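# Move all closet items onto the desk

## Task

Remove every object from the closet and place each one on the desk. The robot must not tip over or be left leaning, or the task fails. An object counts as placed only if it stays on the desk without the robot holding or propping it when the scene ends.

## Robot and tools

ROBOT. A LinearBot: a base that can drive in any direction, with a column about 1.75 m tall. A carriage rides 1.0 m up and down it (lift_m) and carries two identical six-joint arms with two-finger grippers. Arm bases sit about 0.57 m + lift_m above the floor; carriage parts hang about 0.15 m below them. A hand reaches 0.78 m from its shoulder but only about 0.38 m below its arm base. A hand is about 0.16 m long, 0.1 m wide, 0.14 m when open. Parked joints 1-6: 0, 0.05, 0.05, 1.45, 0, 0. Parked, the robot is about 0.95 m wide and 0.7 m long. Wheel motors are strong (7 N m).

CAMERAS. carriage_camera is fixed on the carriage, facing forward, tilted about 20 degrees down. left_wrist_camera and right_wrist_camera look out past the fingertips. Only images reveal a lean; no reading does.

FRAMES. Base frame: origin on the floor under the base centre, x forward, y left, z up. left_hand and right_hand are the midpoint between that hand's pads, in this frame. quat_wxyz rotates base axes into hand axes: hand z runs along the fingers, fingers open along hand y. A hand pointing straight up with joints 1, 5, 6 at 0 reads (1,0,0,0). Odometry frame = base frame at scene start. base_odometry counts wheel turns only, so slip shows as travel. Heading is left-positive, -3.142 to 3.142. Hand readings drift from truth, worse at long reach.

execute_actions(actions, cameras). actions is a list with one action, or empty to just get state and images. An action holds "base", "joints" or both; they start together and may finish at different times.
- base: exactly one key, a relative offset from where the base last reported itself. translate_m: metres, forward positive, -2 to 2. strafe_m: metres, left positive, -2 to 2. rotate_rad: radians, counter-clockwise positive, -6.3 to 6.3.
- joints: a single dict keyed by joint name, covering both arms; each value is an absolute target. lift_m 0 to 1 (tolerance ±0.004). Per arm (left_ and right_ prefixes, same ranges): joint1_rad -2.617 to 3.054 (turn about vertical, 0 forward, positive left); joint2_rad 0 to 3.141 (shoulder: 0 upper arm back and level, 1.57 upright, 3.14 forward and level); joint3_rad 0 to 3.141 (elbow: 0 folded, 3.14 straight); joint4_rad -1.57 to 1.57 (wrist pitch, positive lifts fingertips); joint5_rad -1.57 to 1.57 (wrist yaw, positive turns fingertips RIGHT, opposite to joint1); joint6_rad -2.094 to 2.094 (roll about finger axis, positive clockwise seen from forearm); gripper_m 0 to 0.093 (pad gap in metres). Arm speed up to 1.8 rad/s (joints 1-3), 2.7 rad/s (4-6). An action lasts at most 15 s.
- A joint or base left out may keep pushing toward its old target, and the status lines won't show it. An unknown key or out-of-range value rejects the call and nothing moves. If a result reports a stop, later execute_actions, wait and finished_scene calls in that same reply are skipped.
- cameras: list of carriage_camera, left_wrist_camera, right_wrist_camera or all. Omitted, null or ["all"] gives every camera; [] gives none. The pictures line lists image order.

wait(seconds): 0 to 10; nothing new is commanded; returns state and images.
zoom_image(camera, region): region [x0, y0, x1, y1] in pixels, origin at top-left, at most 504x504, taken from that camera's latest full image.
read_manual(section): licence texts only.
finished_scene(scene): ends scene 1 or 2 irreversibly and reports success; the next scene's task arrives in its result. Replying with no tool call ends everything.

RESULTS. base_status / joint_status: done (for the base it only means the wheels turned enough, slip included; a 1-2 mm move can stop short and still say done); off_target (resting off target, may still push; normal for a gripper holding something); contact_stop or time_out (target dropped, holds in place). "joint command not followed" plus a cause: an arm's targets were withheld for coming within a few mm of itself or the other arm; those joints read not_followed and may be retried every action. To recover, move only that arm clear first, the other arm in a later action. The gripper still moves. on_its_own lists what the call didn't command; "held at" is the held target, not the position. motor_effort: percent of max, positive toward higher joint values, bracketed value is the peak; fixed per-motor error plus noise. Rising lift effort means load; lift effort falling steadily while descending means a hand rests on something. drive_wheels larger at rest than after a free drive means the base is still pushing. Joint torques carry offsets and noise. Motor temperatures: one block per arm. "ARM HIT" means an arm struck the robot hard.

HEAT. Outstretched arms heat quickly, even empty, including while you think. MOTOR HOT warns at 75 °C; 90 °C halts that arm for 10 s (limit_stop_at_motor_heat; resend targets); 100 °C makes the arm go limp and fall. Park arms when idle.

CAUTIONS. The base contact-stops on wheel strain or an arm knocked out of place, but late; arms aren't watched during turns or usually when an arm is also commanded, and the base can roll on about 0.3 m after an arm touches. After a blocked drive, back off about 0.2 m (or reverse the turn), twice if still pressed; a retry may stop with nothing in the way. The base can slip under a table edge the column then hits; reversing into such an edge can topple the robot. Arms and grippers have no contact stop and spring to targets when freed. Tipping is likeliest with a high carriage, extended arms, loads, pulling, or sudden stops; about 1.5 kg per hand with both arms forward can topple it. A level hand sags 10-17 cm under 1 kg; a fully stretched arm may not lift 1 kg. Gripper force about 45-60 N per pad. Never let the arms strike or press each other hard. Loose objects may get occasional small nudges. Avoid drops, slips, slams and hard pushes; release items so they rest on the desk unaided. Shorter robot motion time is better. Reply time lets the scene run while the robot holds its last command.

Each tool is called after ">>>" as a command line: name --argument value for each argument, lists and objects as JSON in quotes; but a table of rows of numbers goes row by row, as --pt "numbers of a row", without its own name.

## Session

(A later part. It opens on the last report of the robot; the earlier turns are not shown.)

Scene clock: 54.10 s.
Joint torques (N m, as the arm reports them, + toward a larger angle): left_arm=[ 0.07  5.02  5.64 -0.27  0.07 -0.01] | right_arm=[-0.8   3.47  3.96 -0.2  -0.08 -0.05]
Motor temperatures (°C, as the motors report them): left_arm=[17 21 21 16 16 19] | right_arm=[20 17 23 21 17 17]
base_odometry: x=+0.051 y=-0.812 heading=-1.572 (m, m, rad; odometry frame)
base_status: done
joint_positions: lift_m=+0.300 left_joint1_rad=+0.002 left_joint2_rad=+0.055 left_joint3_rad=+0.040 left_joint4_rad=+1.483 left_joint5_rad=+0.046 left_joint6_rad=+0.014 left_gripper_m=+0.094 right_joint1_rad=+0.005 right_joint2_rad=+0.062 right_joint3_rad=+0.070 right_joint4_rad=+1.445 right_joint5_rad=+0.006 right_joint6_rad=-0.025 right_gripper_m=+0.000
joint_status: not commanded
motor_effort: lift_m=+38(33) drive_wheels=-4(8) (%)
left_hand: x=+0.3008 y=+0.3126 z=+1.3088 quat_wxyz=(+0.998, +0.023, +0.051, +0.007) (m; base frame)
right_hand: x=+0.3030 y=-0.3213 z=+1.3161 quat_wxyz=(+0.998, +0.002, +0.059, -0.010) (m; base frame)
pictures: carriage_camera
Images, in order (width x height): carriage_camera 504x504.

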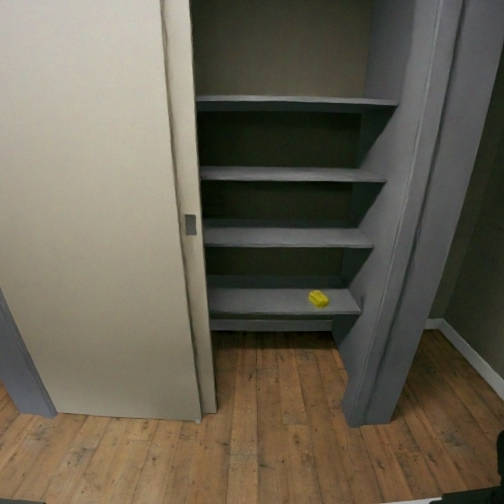

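>>> execute_actions --actions '[{"base":{"strafe_m":-0.15},"joints":{"lift_m":0.8}}]' --cameras '[]'

>>> execute_actions --actions '[{"base":{"translate_m":0.3}}]' --cameras '["carriage_camera"]'

>>> execute_actions --actions '[{"base":{"rotate_rad":0.6}}]' --cameras '["carriage_camera"]'

Scene clock: 57.47 s.
Joint torques (N m, as the arm reports them, + toward a larger angle): left_arm=[ 0.06  5.02  5.66 -0.27  0.09 -0.01] | right_arm=[-0.83  3.79  4.49 -0.19 -0.07 -0.06]
Motor temperatures (°C, as the motors report them): left_arm=[17 22 21 16 16 19] | right_arm=[20 17 23 21 17 17]
base_odometry: x=-0.099 y=-0.812 heading=-1.572 (m, m, rad; odometry frame)
base_status: done
joint_positions: lift_m=+0.800 left_joint1_rad=+0.002 left_joint2_rad=+0.055 left_joint3_rad=+0.040 left_joint4_rad=+1.483 left_joint5_rad=+0.046 left_joint6_rad=+0.014 left_gripper_m=+0.094 right_joint1_rad=+0.005 right_joint2_rad=+0.058 right_joint3_rad=+0.062 right_joint4_rad=+1.445 right_joint5_rad=+0.005 right_joint6_rad=-0.025 right_gripper_m=+0.000
joint_status: all done
motor_effort: lift_m=+36(43) drive_wheels=-3(15) (%)
left_hand: x=+0.3008 y=+0.3126 z=+1.8088 quat_wxyz=(+0.998, +0.023, +0.051, +0.007) (m; base frame)
right_hand: x=+0.3044 y=-0.3212 z=+1.8139 quat_wxyz=(+0.998, +0.002, +0.061, -0.010) (m; base frame)
pictures: none
No camera images: the call's "cameras" was empty. Leave "cameras" out to get every camera's image.

Scene clock: 60.07 s.
Joint torques (N m, as the arm reports them, + toward a larger angle): left_arm=[ 0.05  5.06  5.64 -0.28  0.06 -0.01] | right_arm=[-0.83  3.75  4.5  -0.19 -0.06 -0.06]
Motor temperatures (°C, as the motors report them): left_arm=[17 22 21 16 16 19] | right_arm=[20 17 23 20 17 17]
base_odometry: x=-0.100 y=-1.112 heading=-1.573 (m, m, rad; odometry frame)
base_status: done
joint_positions: lift_m=+0.800 left_joint1_rad=+0.002 left_joint2_rad=+0.055 left_joint3_rad=+0.040 left_joint4_rad=+1.482 left_joint5_rad=+0.046 left_joint6_rad=+0.014 left_gripper_m=+0.094 right_joint1_rad=+0.005 right_joint2_rad=+0.058 right_joint3_rad=+0.062 right_joint4_rad=+1.446 right_joint5_rad=+0.005 right_joint6_rad=-0.025 right_gripper_m=+0.000
joint_status: not commanded
motor_effort: lift_m=+36(37) drive_wheels=+2(14) (%)
left_hand: x=+0.3010 y=+0.3126 z=+1.8088 quat_wxyz=(+0.998, +0.023, +0.052, +0.007) (m; base frame)
right_hand: x=+0.3043 y=-0.3212 z=+1.8140 quat_wxyz=(+0.998, +0.002, +0.061, -0.010) (m; base frame)
pictures: carriage_camera
Images, in order (width x height): carriage_camera 504x504.

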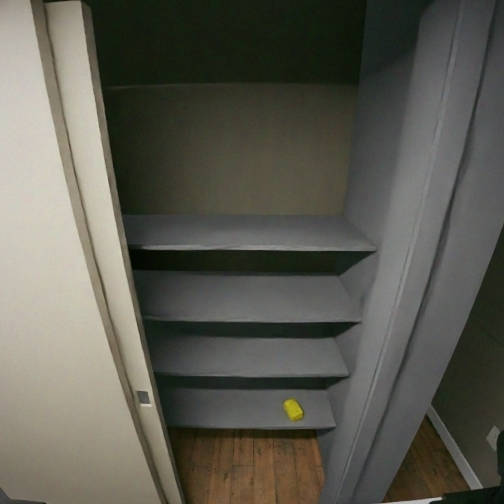

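Scene clock: 62.10 s.
Joint torques (N m, as the arm reports them, + toward a larger angle): left_arm=[ 0.12  5.04  5.63 -0.25  0.06 -0.01] | right_arm=[-0.87  3.85  4.51 -0.2  -0.06 -0.05]
Motor temperatures (°C, as the motors report them): left_arm=[17 22 21 16 16 19] | right_arm=[20 17 23 20 17 17]
base_odometry: x=-0.100 y=-1.112 heading=-0.973 (m, m, rad; odometry frame)
base_status: done
joint_positions: lift_m=+0.800 left_joint1_rad=+0.002 left_joint2_rad=+0.055 left_joint3_rad=+0.040 left_joint4_rad=+1.482 left_joint5_rad=+0.046 left_joint6_rad=+0.014 left_gripper_m=+0.094 right_joint1_rad=+0.005 right_joint2_rad=+0.058 right_joint3_rad=+0.062 right_joint4_rad=+1.446 right_joint5_rad=+0.005 right_joint6_rad=-0.025 right_gripper_m=+0.000
joint_status: not commanded
motor_effort: lift_m=+35(36) drive_wheels=+11(15) (%)
left_hand: x=+0.3010 y=+0.3126 z=+1.8088 quat_wxyz=(+0.998, +0.023, +0.052, +0.007) (m; base frame)
right_hand: x=+0.3042 y=-0.3212 z=+1.8140 quat_wxyz=(+0.998, +0.002, +0.061, -0.010) (m; base frame)
pictures: carriage_camera
Images, in order (width x height): carriage_camera 504x504.

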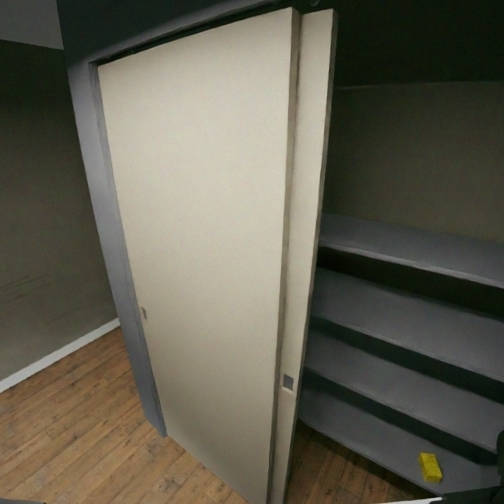

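>>> execute_actions --actions '[{"base":{"rotate_rad":-0.6},"joints":{"lift_m":0.03}}]' --cameras '[]'

>>> execute_actions --actions '[{"base":{"strafe_m":0.1},"joints":{"right_joint2_rad":2.57,"right_joint3_rad":1.43,"right_joint4_rad":0.56,"right_gripper_m":0.093}}]' --cameras '["carriage_camera"]'

>>> execute_actions --actions '[{"base":{"translate_m":0.2}}]' --cameras '["carriage_camera","right_wrist_camera"]'

Scene clock: 67.77 s.
Joint torques (N m, as the arm reports them, + toward a larger angle): left_arm=[ 0.05  4.99  5.74 -0.27  0.06 -0.01] | right_arm=[-0.81  3.83  4.48 -0.21 -0.06 -0.06]
Motor temperatures (°C, as the motors report them): left_arm=[17 22 21 16 16 19] | right_arm=[20 17 23 20 17 17]
base_odometry: x=-0.100 y=-1.112 heading=-1.572 (m, m, rad; odometry frame)
base_status: done
joint_positions: lift_m=+0.030 left_joint1_rad=+0.002 left_joint2_rad=+0.055 left_joint3_rad=+0.040 left_joint4_rad=+1.483 left_joint5_rad=+0.046 left_joint6_rad=+0.014 left_gripper_m=+0.094 right_joint1_rad=+0.005 right_joint2_rad=+0.058 right_joint3_rad=+0.062 right_joint4_rad=+1.446 right_joint5_rad=+0.005 right_joint6_rad=-0.025 right_gripper_m=+0.000
joint_status: all done
motor_effort: lift_m=+38(35) drive_wheels=+12(13) (%)
left_hand: x=+0.3009 y=+0.3126 z=+1.0387 quat_wxyz=(+0.998, +0.023, +0.051, +0.007) (m; base frame)
right_hand: x=+0.3042 y=-0.3212 z=+1.0439 quat_wxyz=(+0.998, +0.002, +0.061, -0.010) (m; base frame)
pictures: none
No camera images: the call's "cameras" was empty. Leave "cameras" out to get every camera's image.

Scene clock: 70.13 s.
Joint torques (N m, as the arm reports them, + toward a larger angle): left_arm=[ 0.05  5.02  5.65 -0.26  0.06 -0.01] | right_arm=[ -0.87 -16.52   5.65   2.28  -0.08  -0.06]
Motor temperatures (°C, as the motors report them): left_arm=[17 22 21 16 16 19] | right_arm=[20 18 23 20 17 17]
base_odometry: x=+0.000 y=-1.112 heading=-1.573 (m, m, rad; odometry frame)
base_status: done
joint_positions: lift_m=+0.030 left_joint1_rad=+0.002 left_joint2_rad=+0.055 left_joint3_rad=+0.040 left_joint4_rad=+1.483 left_joint5_rad=+0.046 left_joint6_rad=+0.014 left_gripper_m=+0.094 right_joint1_rad=+0.005 right_joint2_rad=+2.581 right_joint3_rad=+1.422 right_joint4_rad=+0.542 right_joint5_rad=+0.005 right_joint6_rad=-0.025 right_gripper_m=+0.093
joint_status: all done
motor_effort: lift_m=+36(37) drive_wheels=+4(18) (%)
left_hand: x=+0.3009 y=+0.3126 z=+1.0387 quat_wxyz=(+0.998, +0.023, +0.051, +0.007) (m; base frame)
right_hand: x=+0.8703 y=-0.3182 z=+0.5210 quat_wxyz=(+0.459, -0.012, +0.888, -0.007) (m; base frame)
pictures: carriage_camera
Images, in order (width x height): carriage_camera 504x504.

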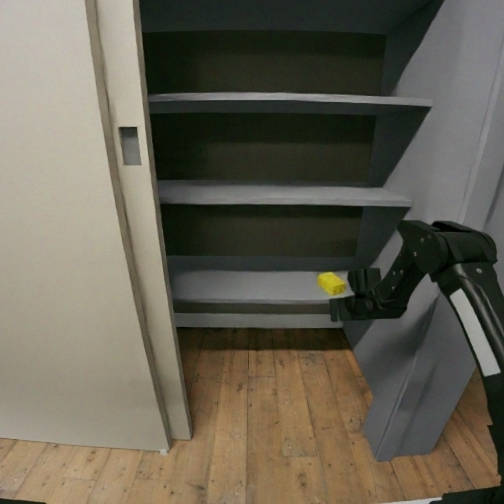

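Scene clock: 72.30 s.
Joint torques (N m, as the arm reports them, + toward a larger angle): left_arm=[ 0.04  5.07  5.74 -0.25  0.06 -0.01] | right_arm=[ -0.79 -16.59   5.65   2.27  -0.09  -0.05]
Motor temperatures (°C, as the motors report them): left_arm=[17 22 22 16 16 19] | right_arm=[20 19 23 20 17 17]
base_odometry: x=+0.000 y=-1.312 heading=-1.572 (m, m, rad; odometry frame)
base_status: done
joint_positions: lift_m=+0.030 left_joint1_rad=+0.002 left_joint2_rad=+0.055 left_joint3_rad=+0.040 left_joint4_rad=+1.483 left_joint5_rad=+0.046 left_joint6_rad=+0.014 left_gripper_m=+0.094 right_joint1_rad=+0.004 right_joint2_rad=+2.581 right_joint3_rad=+1.422 right_joint4_rad=+0.545 right_joint5_rad=+0.004 right_joint6_rad=-0.025 right_gripper_m=+0.093
joint_status: not commanded
motor_effort: lift_m=+37(36) drive_wheels=-5(15) (%)
left_hand: x=+0.3009 y=+0.3126 z=+1.0387 quat_wxyz=(+0.998, +0.023, +0.051, +0.007) (m; base frame)
right_hand: x=+0.8708 y=-0.3186 z=+0.5216 quat_wxyz=(+0.460, -0.012, +0.888, -0.007) (m; base frame)
pictures: carriage_camera, right_wrist_camera
Images, in order (width x height): carriage_camera 504x504, right_wrist_camera 504x504.

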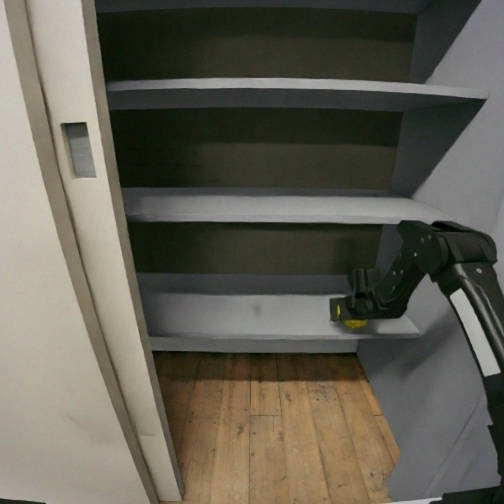

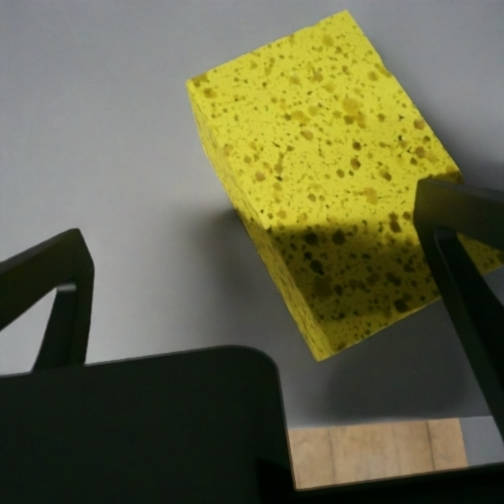

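>>> execute_actions --actions '[{"base":{"strafe_m":-0.04},"joints":{"right_joint5_rad":-0.3}}]' --cameras '["right_wrist_camera"]'

Scene clock: 73.73 s.
Joint torques (N m, as the arm reports them, + toward a larger angle): left_arm=[ 0.05  5.01  5.64 -0.27  0.07 -0.01] | right_arm=[ -0.72 -16.53   5.66   2.22  -0.19  -0.06]
Motor temperatures (°C, as the motors report them): left_arm=[17 22 22 16 16 19] | right_arm=[20 20 23 21 17 17]
base_odometry: x=-0.040 y=-1.312 heading=-1.572 (m, m, rad; odometry frame)
base_status: done
joint_positions: lift_m=+0.030 left_joint1_rad=+0.002 left_joint2_rad=+0.055 left_joint3_rad=+0.040 left_joint4_rad=+1.483 left_joint5_rad=+0.046 left_joint6_rad=+0.014 left_gripper_m=+0.094 right_joint1_rad=+0.004 right_joint2_rad=+2.581 right_joint3_rad=+1.422 right_joint4_rad=+0.545 right_joint5_rad=-0.293 right_joint6_rad=-0.025 right_gripper_m=+0.093
joint_status: all done
motor_effort: lift_m=+34(35) drive_wheels=-5(12) (%)
left_hand: x=+0.3009 y=+0.3126 z=+1.0387 quat_wxyz=(+0.998, +0.023, +0.051, +0.007) (m; base frame)
right_hand: x=+0.8646 y=-0.2688 z=+0.5258 quat_wxyz=(+0.457, -0.080, +0.877, +0.125) (m; base frame)
pictures: right_wrist_camera
Images, in order (width x height): right_wrist_camera 504x504.

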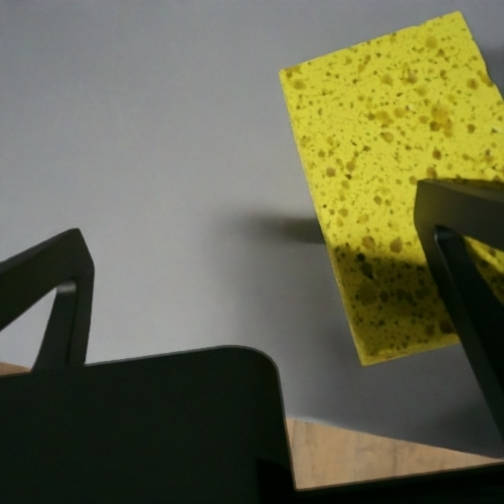

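>>> execute_actions --actions '[{"base":{"strafe_m":-0.05},"joints":{"right_joint5_rad":-0.4}}]' --cameras '["right_wrist_camera","carriage_camera"]'

Scene clock: 75.17 s.
Joint torques (N m, as the arm reports them, + toward a larger angle): left_arm=[ 0.06  4.99  5.68 -0.27  0.06 -0.01] | right_arm=[ -0.66 -16.5    5.65   2.2   -0.25  -0.07]
Motor temperatures (°C, as the motors report them): left_arm=[17 22 22 16 16 19] | right_arm=[20 20 23 21 17 17]
base_odometry: x=-0.090 y=-1.312 heading=-1.572 (m, m, rad; odometry frame)
base_status: done
joint_positions: lift_m=+0.030 left_joint1_rad=+0.002 left_joint2_rad=+0.055 left_joint3_rad=+0.040 left_joint4_rad=+1.483 left_joint5_rad=+0.046 left_joint6_rad=+0.014 left_gripper_m=+0.094 right_joint1_rad=+0.003 right_joint2_rad=+2.581 right_joint3_rad=+1.422 right_joint4_rad=+0.545 right_joint5_rad=-0.393 right_joint6_rad=-0.025 right_gripper_m=+0.093
joint_status: all done
motor_effort: lift_m=+37(40) drive_wheels=+3(16) (%)
left_hand: x=+0.3009 y=+0.3126 z=+1.0387 quat_wxyz=(+0.998, +0.023, +0.051, +0.007) (m; base frame)
right_hand: x=+0.8598 y=-0.2527 z=+0.5291 quat_wxyz=(+0.453, -0.102, +0.869, +0.169) (m; base frame)
pictures: carriage_camera, right_wrist_camera
Images, in order (width x height): carriage_camera 504x504, right_wrist_camera 504x504.

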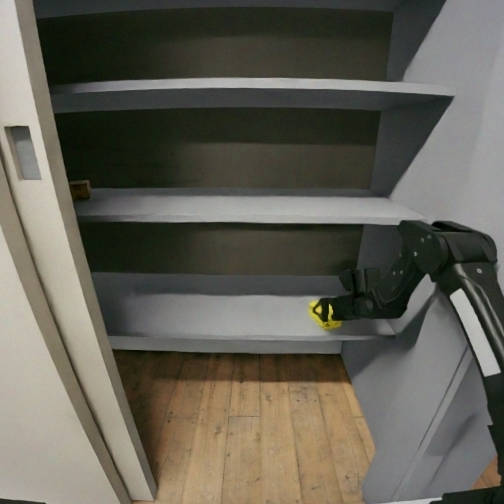

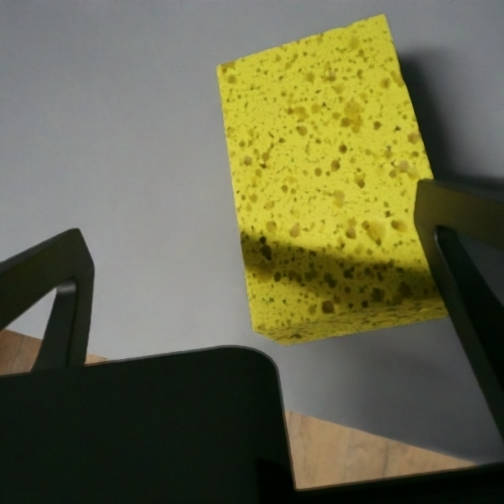

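>>> execute_actions --actions '[{"base":{"strafe_m":-0.03}}]' --cameras '[]'

>>> execute_actions --actions '[{"joints":{"lift_m":0.0,"right_joint2_rad":2.62}}]' --cameras '["right_wrist_camera","carriage_camera"]'

Scene clock: 76.83 s.
Joint torques (N m, as the arm reports them, + toward a larger angle): left_arm=[ 0.    5.11  5.51 -0.25  0.06 -0.01] | right_arm=[ -9.03 -16.44   5.65   2.19  -0.2   -0.07]
Motor temperatures (°C, as the motors report them): left_arm=[17 22 22 16 16 19] | right_arm=[20 21 23 21 17 17]
base_odometry: x=-0.114 y=-1.313 heading=-1.571 (m, m, rad; odometry frame)
base_status: strafe_m contact_stop (by the wheels' count: -0.024 of -0.030)
joint_positions: lift_m=+0.030 left_joint1_rad=+0.002 left_joint2_rad=+0.055 left_joint3_rad=+0.040 left_joint4_rad=+1.482 left_joint5_rad=+0.046 left_joint6_rad=+0.014 left_gripper_m=+0.094 right_joint1_rad=+0.102 right_joint2_rad=+2.581 right_joint3_rad=+1.422 right_joint4_rad=+0.545 right_joint5_rad=-0.396 right_joint6_rad=-0.025 right_gripper_m=+0.093
joint_status: not commanded
motor_effort: lift_m=+40(37) drive_wheels=+10(21) (%)
left_hand: x=+0.3010 y=+0.3126 z=+1.0387 quat_wxyz=(+0.998, +0.023, +0.052, +0.007) (m; base frame)
right_hand: x=+0.8501 y=-0.1947 z=+0.5293 quat_wxyz=(+0.444, -0.146, +0.863, +0.192) (m; base frame)
pictures: none
No camera images: the call's "cameras" was empty. Leave "cameras" out to get every camera's image.

not run: a stop came earlier in this reply.

>>> execute_actions --actions '[{"base":{"strafe_m":0.145},"joints":{"right_joint1_rad":0.0}}]' --cameras '[]'

>>> execute_actions --actions '[{"joints":{"right_joint1_rad":-0.25,"right_joint5_rad":-0.5}}]' --cameras '["right_wrist_camera","carriage_camera"]'

Scene clock: 79.90 s.
Joint torques (N m, as the arm reports them, + toward a larger angle): left_arm=[ 0.04  5.01  5.65 -0.26  0.06 -0.01] | right_arm=[ -0.04 -16.52   5.63   2.2   -0.21  -0.07]
Motor temperatures (°C, as the motors report them): left_arm=[17 22 22 16 16 19] | right_arm=[20 22 23 21 17 17]
base_odometry: x=+0.031 y=-1.313 heading=-1.571 (m, m, rad; odometry frame)
base_status: done
joint_positions: lift_m=+0.030 left_joint1_rad=+0.002 left_joint2_rad=+0.055 left_joint3_rad=+0.040 left_joint4_rad=+1.482 left_joint5_rad=+0.046 left_joint6_rad=+0.014 left_gripper_m=+0.094 right_joint1_rad=-0.005 right_joint2_rad=+2.581 right_joint3_rad=+1.422 right_joint4_rad=+0.545 right_joint5_rad=-0.396 right_joint6_rad=-0.025 right_gripper_m=+0.093
joint_status: all done
motor_effort: lift_m=+34(38) drive_wheels=-3(14) (%)
left_hand: x=+0.3010 y=+0.3126 z=+1.0387 quat_wxyz=(+0.998, +0.023, +0.052, +0.007) (m; base frame)
right_hand: x=+0.8602 y=-0.2570 z=+0.5293 quat_wxyz=(+0.454, -0.100, +0.869, +0.168) (m; base frame)
pictures: none
No camera images: the call's "cameras" was empty. Leave "cameras" out to get every camera's image.

Scene clock: 80.97 s.
Joint torques (N m, as the arm reports them, + toward a larger angle): left_arm=[ 0.1   4.98  5.66 -0.26  0.05 -0.01] | right_arm=[ -0.1  -16.47   5.63   2.17  -0.27  -0.07]
Motor temperatures (°C, as the motors report them): left_arm=[17 22 22 16 16 19] | right_arm=[20 23 23 21 17 17]
base_odometry: x=+0.031 y=-1.313 heading=-1.571 (m, m, rad; odometry frame)
base_status: not commanded
joint_positions: lift_m=+0.030 left_joint1_rad=+0.002 left_joint2_rad=+0.055 left_joint3_rad=+0.040 left_joint4_rad=+1.482 left_joint5_rad=+0.046 left_joint6_rad=+0.014 left_gripper_m=+0.094 right_joint1_rad=-0.253 right_joint2_rad=+2.581 right_joint3_rad=+1.422 right_joint4_rad=+0.545 right_joint5_rad=-0.494 right_joint6_rad=-0.026 right_gripper_m=+0.093
joint_status: all done
motor_effort: lift_m=+41(40) drive_wheels=+4(1) (%)
left_hand: x=+0.3010 y=+0.3126 z=+1.0387 quat_wxyz=(+0.998, +0.023, +0.052, +0.007) (m; base frame)
right_hand: x=+0.8559 y=-0.3870 z=+0.5334 quat_wxyz=(+0.472, -0.014, +0.868, +0.153) (m; base frame)
pictures: carriage_camera, right_wrist_camera
Images, in order (width x height): carriage_camera 504x504, right_wrist_camera 504x504.

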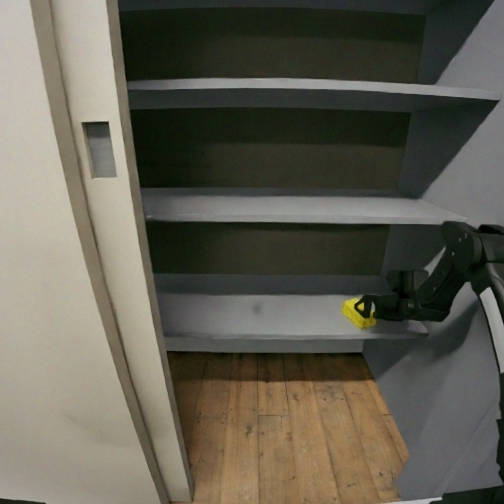

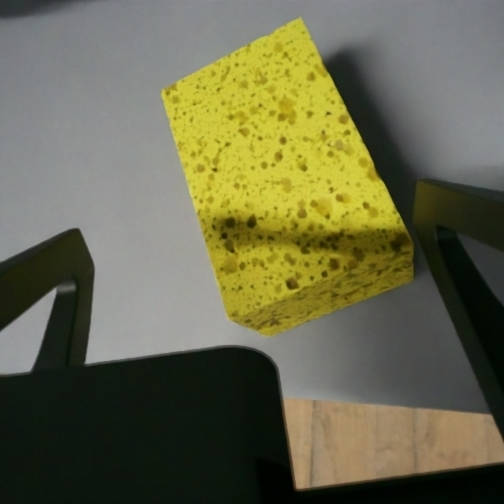

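Between the fingers. Lower.

>>> execute_actions --actions '[{"joints":{"lift_m":0.0,"right_joint2_rad":2.63,"right_joint1_rad":-0.28}}]' --cameras '["right_wrist_camera","carriage_camera"]'

Scene clock: 81.93 s.
Joint torques (N m, as the arm reports them, + toward a larger angle): left_arm=[ 0.07  5.01  5.59 -0.27  0.06 -0.01] | right_arm=[ -0.6  -15.27   5.4    1.72  -0.17   0.03]
Motor temperatures (°C, as the motors report them): left_arm=[17 22 22 16 16 19] | right_arm=[20 23 23 22 17 17]
base_odometry: x=+0.031 y=-1.313 heading=-1.571 (m, m, rad; odometry frame)
base_status: not commanded
joint_positions: lift_m=+0.000 left_joint1_rad=+0.002 left_joint2_rad=+0.055 left_joint3_rad=+0.040 left_joint4_rad=+1.483 left_joint5_rad=+0.047 left_joint6_rad=+0.014 left_gripper_m=+0.094 right_joint1_rad=-0.277 right_joint2_rad=+2.629 right_joint3_rad=+1.421 right_joint4_rad=+0.581 right_joint5_rad=-0.504 right_joint6_rad=-0.035 right_gripper_m=+0.093
joint_status: all done
motor_effort: lift_m=+37(40) drive_wheels=+2(5) (%)
left_hand: x=+0.3009 y=+0.3124 z=+1.0088 quat_wxyz=(+0.998, +0.024, +0.051, +0.007) (m; base frame)
right_hand: x=+0.8491 y=-0.3981 z=+0.4837 quat_wxyz=(+0.469, -0.008, +0.870, +0.151) (m; base frame)
pictures: carriage_camera, right_wrist_camera
Images, in order (width x height): carriage_camera 504x504, right_wrist_camera 504x504.

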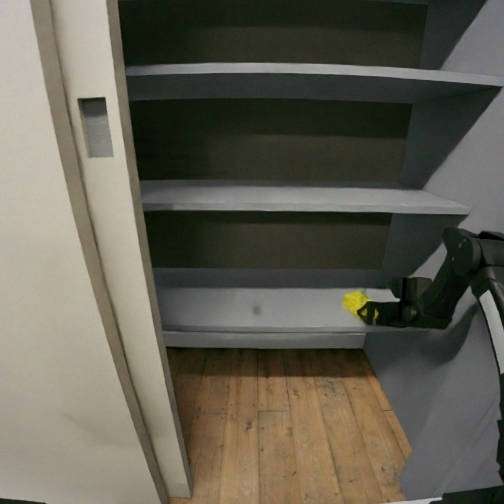

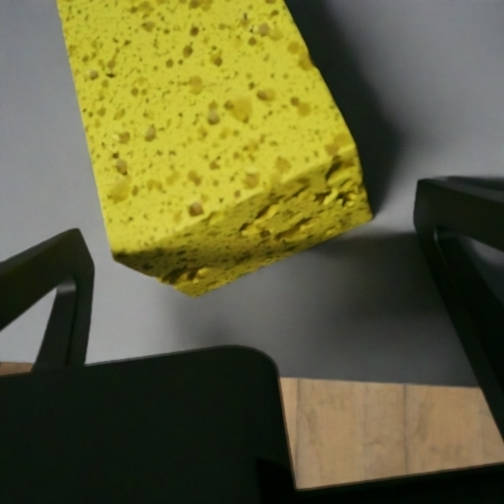

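>>> execute_actions --actions '[{"base":{"translate_m":0.045},"joints":{"lift_m":0.008,"right_joint1_rad":-0.23}}]' --cameras '["right_wrist_camera"]'

>>> execute_actions --actions '[{"joints":{"right_gripper_m":0.03}}]' --cameras '["right_wrist_camera"]'

Scene clock: 83.50 s.
Joint torques (N m, as the arm reports them, + toward a larger angle): left_arm=[ 0.03  5.09  5.69 -0.25  0.05 -0.01] | right_arm=[ -0.51 -15.5    5.39   1.93  -0.19   0.02]
Motor temperatures (°C, as the motors report them): left_arm=[17 22 22 16 16 19] | right_arm=[20 24 23 22 17 17]
base_odometry: x=+0.031 y=-1.358 heading=-1.571 (m, m, rad; odometry frame)
base_status: done
joint_positions: lift_m=+0.008 left_joint1_rad=+0.002 left_joint2_rad=+0.055 left_joint3_rad=+0.040 left_joint4_rad=+1.483 left_joint5_rad=+0.047 left_joint6_rad=+0.014 left_gripper_m=+0.094 right_joint1_rad=-0.229 right_joint2_rad=+2.631 right_joint3_rad=+1.421 right_joint4_rad=+0.562 right_joint5_rad=-0.502 right_joint6_rad=-0.035 right_gripper_m=+0.093
joint_status: all done
motor_effort: lift_m=+37(43) drive_wheels=-2(11) (%)
left_hand: x=+0.3009 y=+0.3124 z=+1.0168 quat_wxyz=(+0.998, +0.024, +0.051, +0.007) (m; base frame)
right_hand: x=+0.8493 y=-0.3699 z=+0.4870 quat_wxyz=(+0.457, -0.026, +0.874, +0.164) (m; base frame)
pictures: right_wrist_camera
Images, in order (width x height): right_wrist_camera 504x504.

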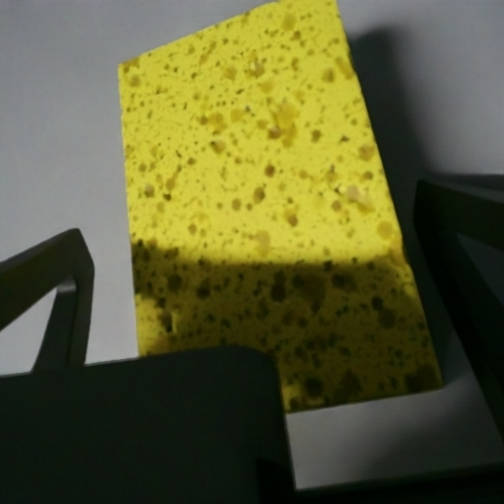

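Scene clock: 84.13 s.
Joint torques (N m, as the arm reports them, + toward a larger angle): left_arm=[ 0.06  5.02  5.7  -0.25  0.05 -0.01] | right_arm=[ -0.5  -15.46   5.38   1.94  -0.19   0.02]
Motor temperatures (°C, as the motors report them): left_arm=[17 22 22 16 16 19] | right_arm=[20 24 23 22 17 17]
base_odometry: x=+0.031 y=-1.358 heading=-1.571 (m, m, rad; odometry frame)
base_status: not commanded
joint_positions: lift_m=+0.008 left_joint1_rad=+0.002 left_joint2_rad=+0.055 left_joint3_rad=+0.040 left_joint4_rad=+1.483 left_joint5_rad=+0.047 left_joint6_rad=+0.014 left_gripper_m=+0.094 right_joint1_rad=-0.229 right_joint2_rad=+2.631 right_joint3_rad=+1.421 right_joint4_rad=+0.561 right_joint5_rad=-0.502 right_joint6_rad=-0.034 right_gripper_m=+0.062
joint_status: right_gripper_m off_target (ended at +0.062, target +0.030)
motor_effort: lift_m=+36(33) drive_wheels=-5(3) (%)
left_hand: x=+0.3009 y=+0.3124 z=+1.0168 quat_wxyz=(+0.998, +0.024, +0.051, +0.007) (m; base frame)
right_hand: x=+0.8492 y=-0.3699 z=+0.4869 quat_wxyz=(+0.457, -0.026, +0.874, +0.164) (m; base frame)
pictures: right_wrist_camera
Images, in order (width x height): right_wrist_camera 504x504.

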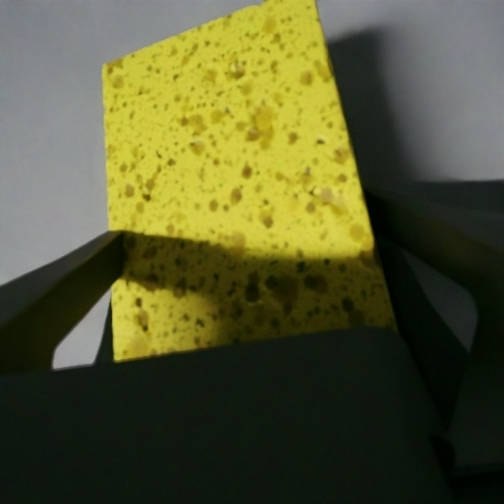

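>>> execute_actions --actions '[{"joints":{"lift_m":0.04,"right_joint1_rad":0.0}}]' --cameras '[]'

>>> execute_actions --actions '[{"base":{"translate_m":-0.3}}]' --cameras '[]'

>>> execute_actions --actions '[{"base":{"rotate_rad":0.5},"joints":{"right_joint2_rad":0.05,"right_joint3_rad":0.05,"right_joint4_rad":1.4,"right_joint5_rad":0,"lift_m":0.3}}]'

Scene clock: 85.90 s.
Joint torques (N m, as the arm reports them, + toward a larger angle): left_arm=[ 0.03  5.02  5.67 -0.27  0.06 -0.01] | right_arm=[ -0.69 -15.59   5.34   2.02  -0.18   0.01]
Motor temperatures (°C, as the motors report them): left_arm=[17 22 22 16 16 19] | right_arm=[20 24 23 22 17 17]
base_odometry: x=+0.031 y=-1.358 heading=-1.571 (m, m, rad; odometry frame)
base_status: not commanded
joint_positions: lift_m=+0.040 left_joint1_rad=+0.002 left_joint2_rad=+0.055 left_joint3_rad=+0.040 left_joint4_rad=+1.483 left_joint5_rad=+0.047 left_joint6_rad=+0.014 left_gripper_m=+0.094 right_joint1_rad=+0.004 right_joint2_rad=+2.633 right_joint3_rad=+1.421 right_joint4_rad=+0.555 right_joint5_rad=-0.503 right_joint6_rad=-0.033 right_gripper_m=+0.062
joint_status: all done
motor_effort: lift_m=+36(44) drive_wheels=-5(4) (%)
left_hand: x=+0.3009 y=+0.3124 z=+1.0488 quat_wxyz=(+0.998, +0.024, +0.051, +0.007) (m; base frame)
right_hand: x=+0.8437 y=-0.2356 z=+0.5167 quat_wxyz=(+0.431, -0.126, +0.867, +0.217) (m; base frame)
pictures: none
No camera images: the call's "cameras" was empty. Leave "cameras" out to get every camera's image.

Scene clock: 88.37 s.
Joint torques (N m, as the arm reports them, + toward a larger angle): left_arm=[ 0.05  4.98  5.6  -0.27  0.06 -0.01] | right_arm=[ -0.75 -15.66   5.36   2.02  -0.18   0.01]
Motor temperatures (°C, as the motors report them): left_arm=[17 22 22 16 16 19] | right_arm=[20 25 23 22 17 17]
base_odometry: x=+0.031 y=-1.058 heading=-1.570 (m, m, rad; odometry frame)
base_status: done
joint_positions: lift_m=+0.040 left_joint1_rad=+0.002 left_joint2_rad=+0.055 left_joint3_rad=+0.040 left_joint4_rad=+1.483 left_joint5_rad=+0.047 left_joint6_rad=+0.014 left_gripper_m=+0.094 right_joint1_rad=+0.004 right_joint2_rad=+2.633 right_joint3_rad=+1.421 right_joint4_rad=+0.554 right_joint5_rad=-0.503 right_joint6_rad=-0.033 right_gripper_m=+0.062
joint_status: not commanded
motor_effort: lift_m=+34(35) drive_wheels=+0(15) (%)
left_hand: x=+0.3009 y=+0.3124 z=+1.0488 quat_wxyz=(+0.998, +0.024, +0.051, +0.007) (m; base frame)
right_hand: x=+0.8436 y=-0.2356 z=+0.5166 quat_wxyz=(+0.430, -0.126, +0.867, +0.217) (m; base frame)
pictures: none
No camera images: the call's "cameras" was empty. Leave "cameras" out to get every camera's image.

Scene clock: 90.67 s.
Joint torques (N m, as the arm reports them, + toward a larger angle): left_arm=[ 0.05  5.16  5.51 -0.31  0.05 -0.01] | right_arm=[-0.48  3.92  4.31 -0.07  0.05  0.04]
Motor temperatures (°C, as the motors report them): left_arm=[17 22 22 16 16 19] | right_arm=[20 25 23 22 17 17]
base_odometry: x=+0.031 y=-1.058 heading=-1.071 (m, m, rad; odometry frame)
base_status: done
joint_positions: lift_m=+0.300 left_joint1_rad=+0.002 left_joint2_rad=+0.055 left_joint3_rad=+0.040 left_joint4_rad=+1.483 left_joint5_rad=+0.048 left_joint6_rad=+0.014 left_gripper_m=+0.094 right_joint1_rad=+0.001 right_joint2_rad=+0.056 right_joint3_rad=+0.066 right_joint4_rad=+1.394 right_joint5_rad=-0.005 right_joint6_rad=-0.033 right_gripper_m=+0.062
joint_status: all done
motor_effort: lift_m=+35(44) drive_wheels=+6(13) (%)
left_hand: x=+0.3009 y=+0.3124 z=+1.3088 quat_wxyz=(+0.998, +0.024, +0.051, +0.007) (m; base frame)
right_hand: x=+0.3149 y=-0.3196 z=+1.3134 quat_wxyz=(+0.996, -0.004, +0.083, -0.016) (m; base frame)
pictures: carriage_camera, left_wrist_camera, right_wrist_camera
Images, in order (width x height): carriage_camera 504x504, left_wrist_camera 504x504, right_wrist_camera 504x504.

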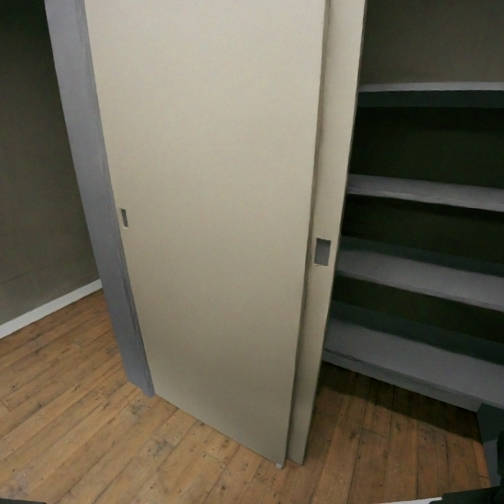

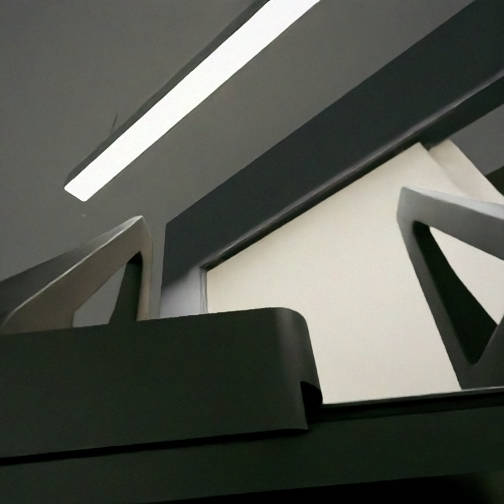

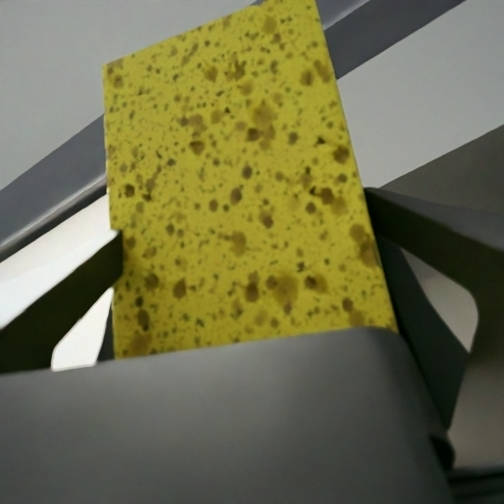

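>>> execute_actions --actions '[{"base":{"rotate_rad":-0.5},"joints":{"lift_m":0.02,"left_joint2_rad":1.2,"left_joint3_rad":1.2,"left_joint4_rad":0,"left_joint5_rad":0,"left_gripper_m":0}}]' --cameras '[]'

>>> execute_actions --actions '[{"base":{"translate_m":-0.08}}]' --cameras '[]'

>>> execute_actions --actions '[{"base":{"strafe_m":0.82}}]' --cameras '["carriage_camera","left_wrist_camera"]'

Scene clock: 93.40 s.
Joint torques (N m, as the arm reports them, + toward a larger angle): left_arm=[ 0.05 -4.93  8.95  2.28  0.01 -0.01] | right_arm=[-0.46  3.95  4.45 -0.08  0.03  0.03]
Motor temperatures (°C, as the motors report them): left_arm=[17 22 22 16 16 19] | right_arm=[20 25 23 21 17 17]
base_odometry: x=+0.031 y=-1.058 heading=-1.570 (m, m, rad; odometry frame)
base_status: done
joint_positions: lift_m=+0.020 left_joint1_rad=+0.002 left_joint2_rad=+1.197 left_joint3_rad=+1.180 left_joint4_rad=-0.013 left_joint5_rad=+0.003 left_joint6_rad=+0.014 left_gripper_m=+0.000 right_joint1_rad=+0.001 right_joint2_rad=+0.056 right_joint3_rad=+0.065 right_joint4_rad=+1.395 right_joint5_rad=-0.003 right_joint6_rad=-0.033 right_gripper_m=+0.062
joint_status: all done
motor_effort: lift_m=+36(37) drive_wheels=-14(13) (%)
left_hand: x=+0.6887 y=+0.3207 z=+1.0078 quat_wxyz=(+0.696, +0.005, +0.718, +0.004) (m; base frame)
right_hand: x=+0.3152 y=-0.3199 z=+1.0330 quat_wxyz=(+0.996, -0.003, +0.084, -0.016) (m; base frame)
pictures: none
No camera images: the call's "cameras" was empty. Leave "cameras" out to get every camera's image.

Scene clock: 94.80 s.
Joint torques (N m, as the arm reports them, + toward a larger angle): left_arm=[ 0.08 -5.14  8.95  2.26  0.03 -0.01] | right_arm=[-0.48  3.9   4.37 -0.07  0.03  0.04]
Motor temperatures (°C, as the motors report them): left_arm=[17 22 23 17 16 19] | right_arm=[20 24 23 21 17 17]
base_odometry: x=+0.031 y=-0.978 heading=-1.570 (m, m, rad; odometry frame)
base_status: done
joint_positions: lift_m=+0.020 left_joint1_rad=+0.002 left_joint2_rad=+1.197 left_joint3_rad=+1.180 left_joint4_rad=-0.009 left_joint5_rad=+0.003 left_joint6_rad=+0.014 left_gripper_m=+0.000 right_joint1_rad=+0.001 right_joint2_rad=+0.056 right_joint3_rad=+0.065 right_joint4_rad=+1.395 right_joint5_rad=-0.003 right_joint6_rad=-0.033 right_gripper_m=+0.062
joint_status: not commanded
motor_effort: lift_m=+35(34) drive_wheels=+7(15) (%)
left_hand: x=+0.6887 y=+0.3208 z=+1.0088 quat_wxyz=(+0.698, +0.005, +0.716, +0.004) (m; base frame)
right_hand: x=+0.3152 y=-0.3199 z=+1.0330 quat_wxyz=(+0.996, -0.003, +0.084, -0.016) (m; base frame)
pictures: none
No camera images: the call's "cameras" was empty. Leave "cameras" out to get every camera's image.

Scene clock: 98.80 s.
Joint torques (N m, as the arm reports them, + toward a larger angle): left_arm=[ 0.15 -5.04  8.78  2.24  0.03 -0.01] | right_arm=[-0.48  3.92  4.4  -0.07  0.03  0.04]
Motor temperatures (°C, as the motors report them): left_arm=[17 22 23 18 16 19] | right_arm=[20 24 23 21 17 17]
base_odometry: x=+0.851 y=-0.976 heading=-1.569 (m, m, rad; odometry frame)
base_status: done
joint_positions: lift_m=+0.020 left_joint1_rad=+0.002 left_joint2_rad=+1.197 left_joint3_rad=+1.180 left_joint4_rad=-0.008 left_joint5_rad=+0.003 left_joint6_rad=+0.014 left_gripper_m=+0.000 right_joint1_rad=+0.001 right_joint2_rad=+0.056 right_joint3_rad=+0.065 right_joint4_rad=+1.395 right_joint5_rad=-0.003 right_joint6_rad=-0.033 right_gripper_m=+0.062
joint_status: not commanded
motor_effort: lift_m=+39(37) drive_wheels=-2(13) (%)
left_hand: x=+0.6887 y=+0.3208 z=+1.0090 quat_wxyz=(+0.698, +0.005, +0.716, +0.004) (m; base frame)
right_hand: x=+0.3152 y=-0.3199 z=+1.0330 quat_wxyz=(+0.996, -0.003, +0.084, -0.016) (m; base frame)
pictures: carriage_camera, left_wrist_camera
Images, in order (width x height): carriage_camera 504x504, left_wrist_camera 504x504.

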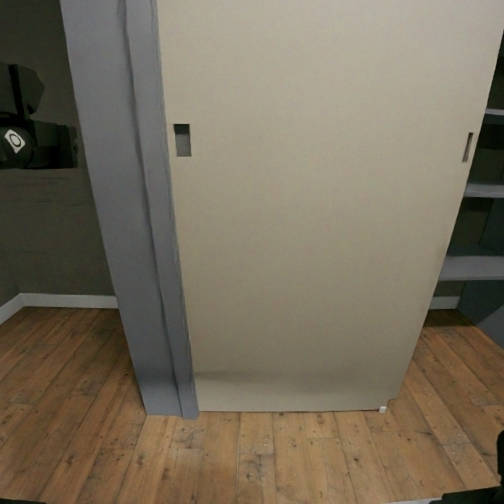

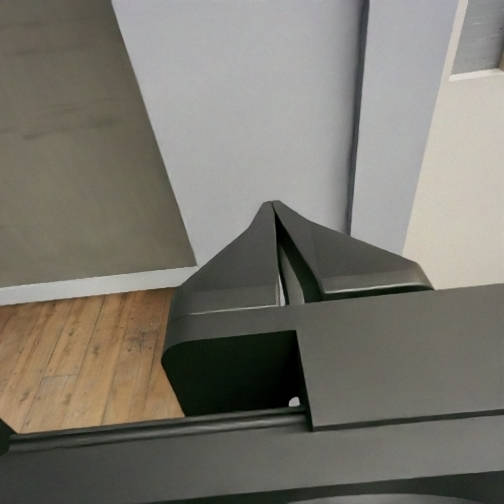

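>>> execute_actions --actions '[{"base":{"strafe_m":-0.12}}]' --cameras '[]'

>>> execute_actions --actions '[{"base":{"translate_m":0.1}}]' --cameras '["carriage_camera","left_wrist_camera"]'

Scene clock: 100.93 s.
Joint torques (N m, as the arm reports them, + toward a larger angle): left_arm=[ 0.02 -5.12  8.86  2.23  0.02 -0.01] | right_arm=[-0.47  3.9   4.37 -0.08  0.04  0.04]
Motor temperatures (°C, as the motors report them): left_arm=[17 22 24 19 16 19] | right_arm=[20 23 23 21 17 17]
base_odometry: x=+0.731 y=-0.977 heading=-1.569 (m, m, rad; odometry frame)
base_status: done
joint_positions: lift_m=+0.020 left_joint1_rad=+0.002 left_joint2_rad=+1.197 left_joint3_rad=+1.180 left_joint4_rad=-0.008 left_joint5_rad=+0.003 left_joint6_rad=+0.014 left_gripper_m=+0.000 right_joint1_rad=+0.001 right_joint2_rad=+0.056 right_joint3_rad=+0.065 right_joint4_rad=+1.395 right_joint5_rad=-0.003 right_joint6_rad=-0.033 right_gripper_m=+0.062
joint_status: not commanded
motor_effort: lift_m=+31(35) drive_wheels=-4(13) (%)
left_hand: x=+0.6887 y=+0.3208 z=+1.0090 quat_wxyz=(+0.698, +0.005, +0.716, +0.004) (m; base frame)
right_hand: x=+0.3152 y=-0.3199 z=+1.0330 quat_wxyz=(+0.996, -0.003, +0.084, -0.016) (m; base frame)
pictures: none
No camera images: the call's "cameras" was empty. Leave "cameras" out to get every camera's image.

Scene clock: 102.47 s.
Joint torques (N m, as the arm reports them, + toward a larger angle): left_arm=[ 0.07 -5.09  8.78  2.27  0.02 -0.01] | right_arm=[-0.49  3.89  4.39 -0.08  0.03  0.04]
Motor temperatures (°C, as the motors report them): left_arm=[17 22 24 19 16 19] | right_arm=[20 23 23 20 17 17]
base_odometry: x=+0.731 y=-1.077 heading=-1.569 (m, m, rad; odometry frame)
base_status: done
joint_positions: lift_m=+0.020 left_joint1_rad=+0.002 left_joint2_rad=+1.197 left_joint3_rad=+1.180 left_joint4_rad=-0.008 left_joint5_rad=+0.003 left_joint6_rad=+0.014 left_gripper_m=+0.000 right_joint1_rad=+0.001 right_joint2_rad=+0.056 right_joint3_rad=+0.065 right_joint4_rad=+1.395 right_joint5_rad=-0.003 right_joint6_rad=-0.033 right_gripper_m=+0.062
joint_status: not commanded
motor_effort: lift_m=+37(34) drive_wheels=-8(15) (%)
left_hand: x=+0.6887 y=+0.3208 z=+1.0091 quat_wxyz=(+0.698, +0.005, +0.716, +0.004) (m; base frame)
right_hand: x=+0.3152 y=-0.3199 z=+1.0330 quat_wxyz=(+0.996, -0.003, +0.084, -0.016) (m; base frame)
pictures: carriage_camera, left_wrist_camera
Images, in order (width x height): carriage_camera 504x504, left_wrist_camera 504x504.

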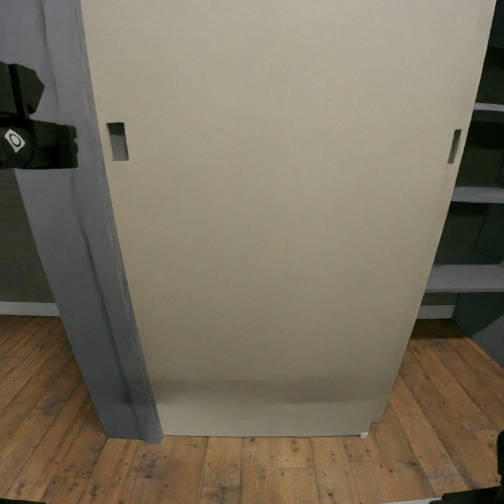

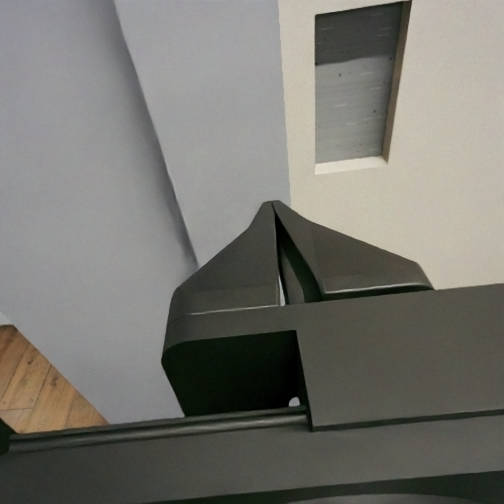

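>>> execute_actions --actions '[{"base":{"strafe_m":-0.05}}]' --cameras '[]'

>>> execute_actions --actions '[{"base":{"translate_m":0.04}}]' --cameras '["carriage_camera","left_wrist_camera"]'

Scene clock: 104.07 s.
Joint torques (N m, as the arm reports them, + toward a larger angle): left_arm=[ 0.06 -5.07  8.94  2.22  0.03 -0.01] | right_arm=[-0.48  3.93  4.39 -0.06  0.03  0.04]
Motor temperatures (°C, as the motors report them): left_arm=[17 22 24 20 16 19] | right_arm=[20 23 23 20 17 17]
base_odometry: x=+0.682 y=-1.077 heading=-1.569 (m, m, rad; odometry frame)
base_status: done
joint_positions: lift_m=+0.020 left_joint1_rad=+0.002 left_joint2_rad=+1.197 left_joint3_rad=+1.180 left_joint4_rad=-0.008 left_joint5_rad=+0.003 left_joint6_rad=+0.014 left_gripper_m=+0.000 right_joint1_rad=+0.001 right_joint2_rad=+0.056 right_joint3_rad=+0.065 right_joint4_rad=+1.395 right_joint5_rad=-0.003 right_joint6_rad=-0.033 right_gripper_m=+0.062
joint_status: not commanded
motor_effort: lift_m=+35(34) drive_wheels=+2(14) (%)
left_hand: x=+0.6887 y=+0.3209 z=+1.0091 quat_wxyz=(+0.698, +0.005, +0.716, +0.005) (m; base frame)
right_hand: x=+0.3152 y=-0.3199 z=+1.0330 quat_wxyz=(+0.996, -0.003, +0.084, -0.016) (m; base frame)
pictures: none
No camera images: the call's "cameras" was empty. Leave "cameras" out to get every camera's image.

Scene clock: 105.17 s.
Joint torques (N m, as the arm reports them, + toward a larger angle): left_arm=[ 0.08 -4.89  8.98  2.18  0.03 -0.01] | right_arm=[-0.48  3.89  4.35 -0.07  0.04  0.03]
Motor temperatures (°C, as the motors report them): left_arm=[17 22 24 20 16 19] | right_arm=[20 23 23 20 17 17]
base_odometry: x=+0.681 y=-1.117 heading=-1.569 (m, m, rad; odometry frame)
base_status: done
joint_positions: lift_m=+0.020 left_joint1_rad=+0.002 left_joint2_rad=+1.197 left_joint3_rad=+1.180 left_joint4_rad=-0.007 left_joint5_rad=+0.003 left_joint6_rad=+0.014 left_gripper_m=+0.000 right_joint1_rad=+0.001 right_joint2_rad=+0.056 right_joint3_rad=+0.065 right_joint4_rad=+1.395 right_joint5_rad=-0.003 right_joint6_rad=-0.033 right_gripper_m=+0.062
joint_status: not commanded
motor_effort: lift_m=+37(32) drive_wheels=-6(12) (%)
left_hand: x=+0.6887 y=+0.3209 z=+1.0093 quat_wxyz=(+0.699, +0.005, +0.716, +0.005) (m; base frame)
right_hand: x=+0.3151 y=-0.3199 z=+1.0330 quat_wxyz=(+0.996, -0.003, +0.083, -0.016) (m; base frame)
pictures: carriage_camera, left_wrist_camera
Images, in order (width x height): carriage_camera 504x504, left_wrist_camera 504x504.

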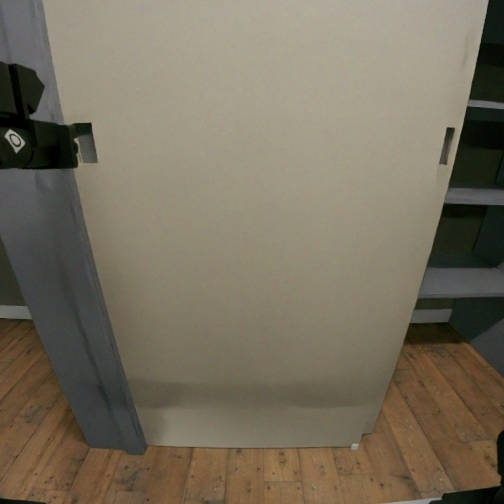

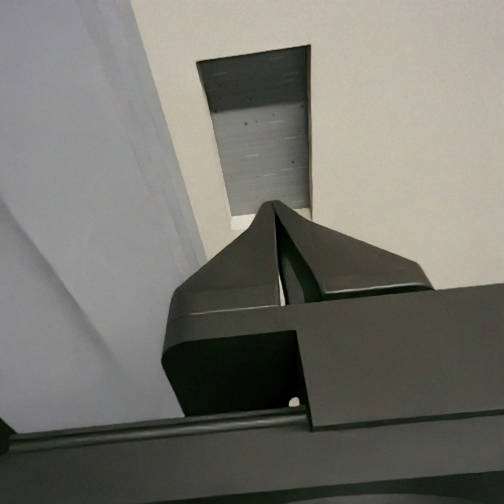

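>>> execute_actions --actions '[{"base":{"translate_m":0.035},"joints":{"lift_m":0.045}}]' --cameras '["left_wrist_camera"]'

Scene clock: 106.57 s.
Joint torques (N m, as the arm reports them, + toward a larger angle): left_arm=[ 0.06 -5.08  8.16  2.16  0.04 -0.01] | right_arm=[-0.49  3.91  4.55 -0.08  0.03  0.04]
Motor temperatures (°C, as the motors report them): left_arm=[17 22 24 20 16 19] | right_arm=[20 22 23 20 17 17]
base_odometry: x=+0.681 y=-1.152 heading=-1.570 (m, m, rad; odometry frame)
base_status: done
joint_positions: lift_m=+0.045 left_joint1_rad=+0.002 left_joint2_rad=+1.197 left_joint3_rad=+1.189 left_joint4_rad=-0.002 left_joint5_rad=+0.003 left_joint6_rad=+0.014 left_gripper_m=+0.000 right_joint1_rad=+0.001 right_joint2_rad=+0.056 right_joint3_rad=+0.062 right_joint4_rad=+1.396 right_joint5_rad=-0.003 right_joint6_rad=-0.033 right_gripper_m=+0.062
joint_status: all done
motor_effort: lift_m=+40(47) drive_wheels=-7(13) (%)
left_hand: x=+0.6883 y=+0.3209 z=+1.0397 quat_wxyz=(+0.703, +0.005, +0.711, +0.005) (m; base frame)
right_hand: x=+0.3157 y=-0.3200 z=+1.0573 quat_wxyz=(+0.996, -0.003, +0.084, -0.016) (m; base frame)
pictures: left_wrist_camera
Images, in order (width x height): left_wrist_camera 504x504.

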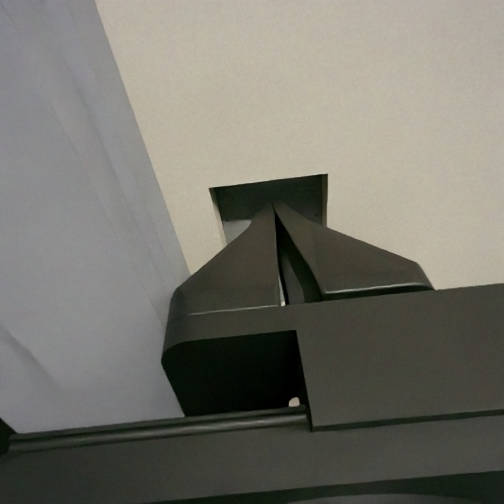

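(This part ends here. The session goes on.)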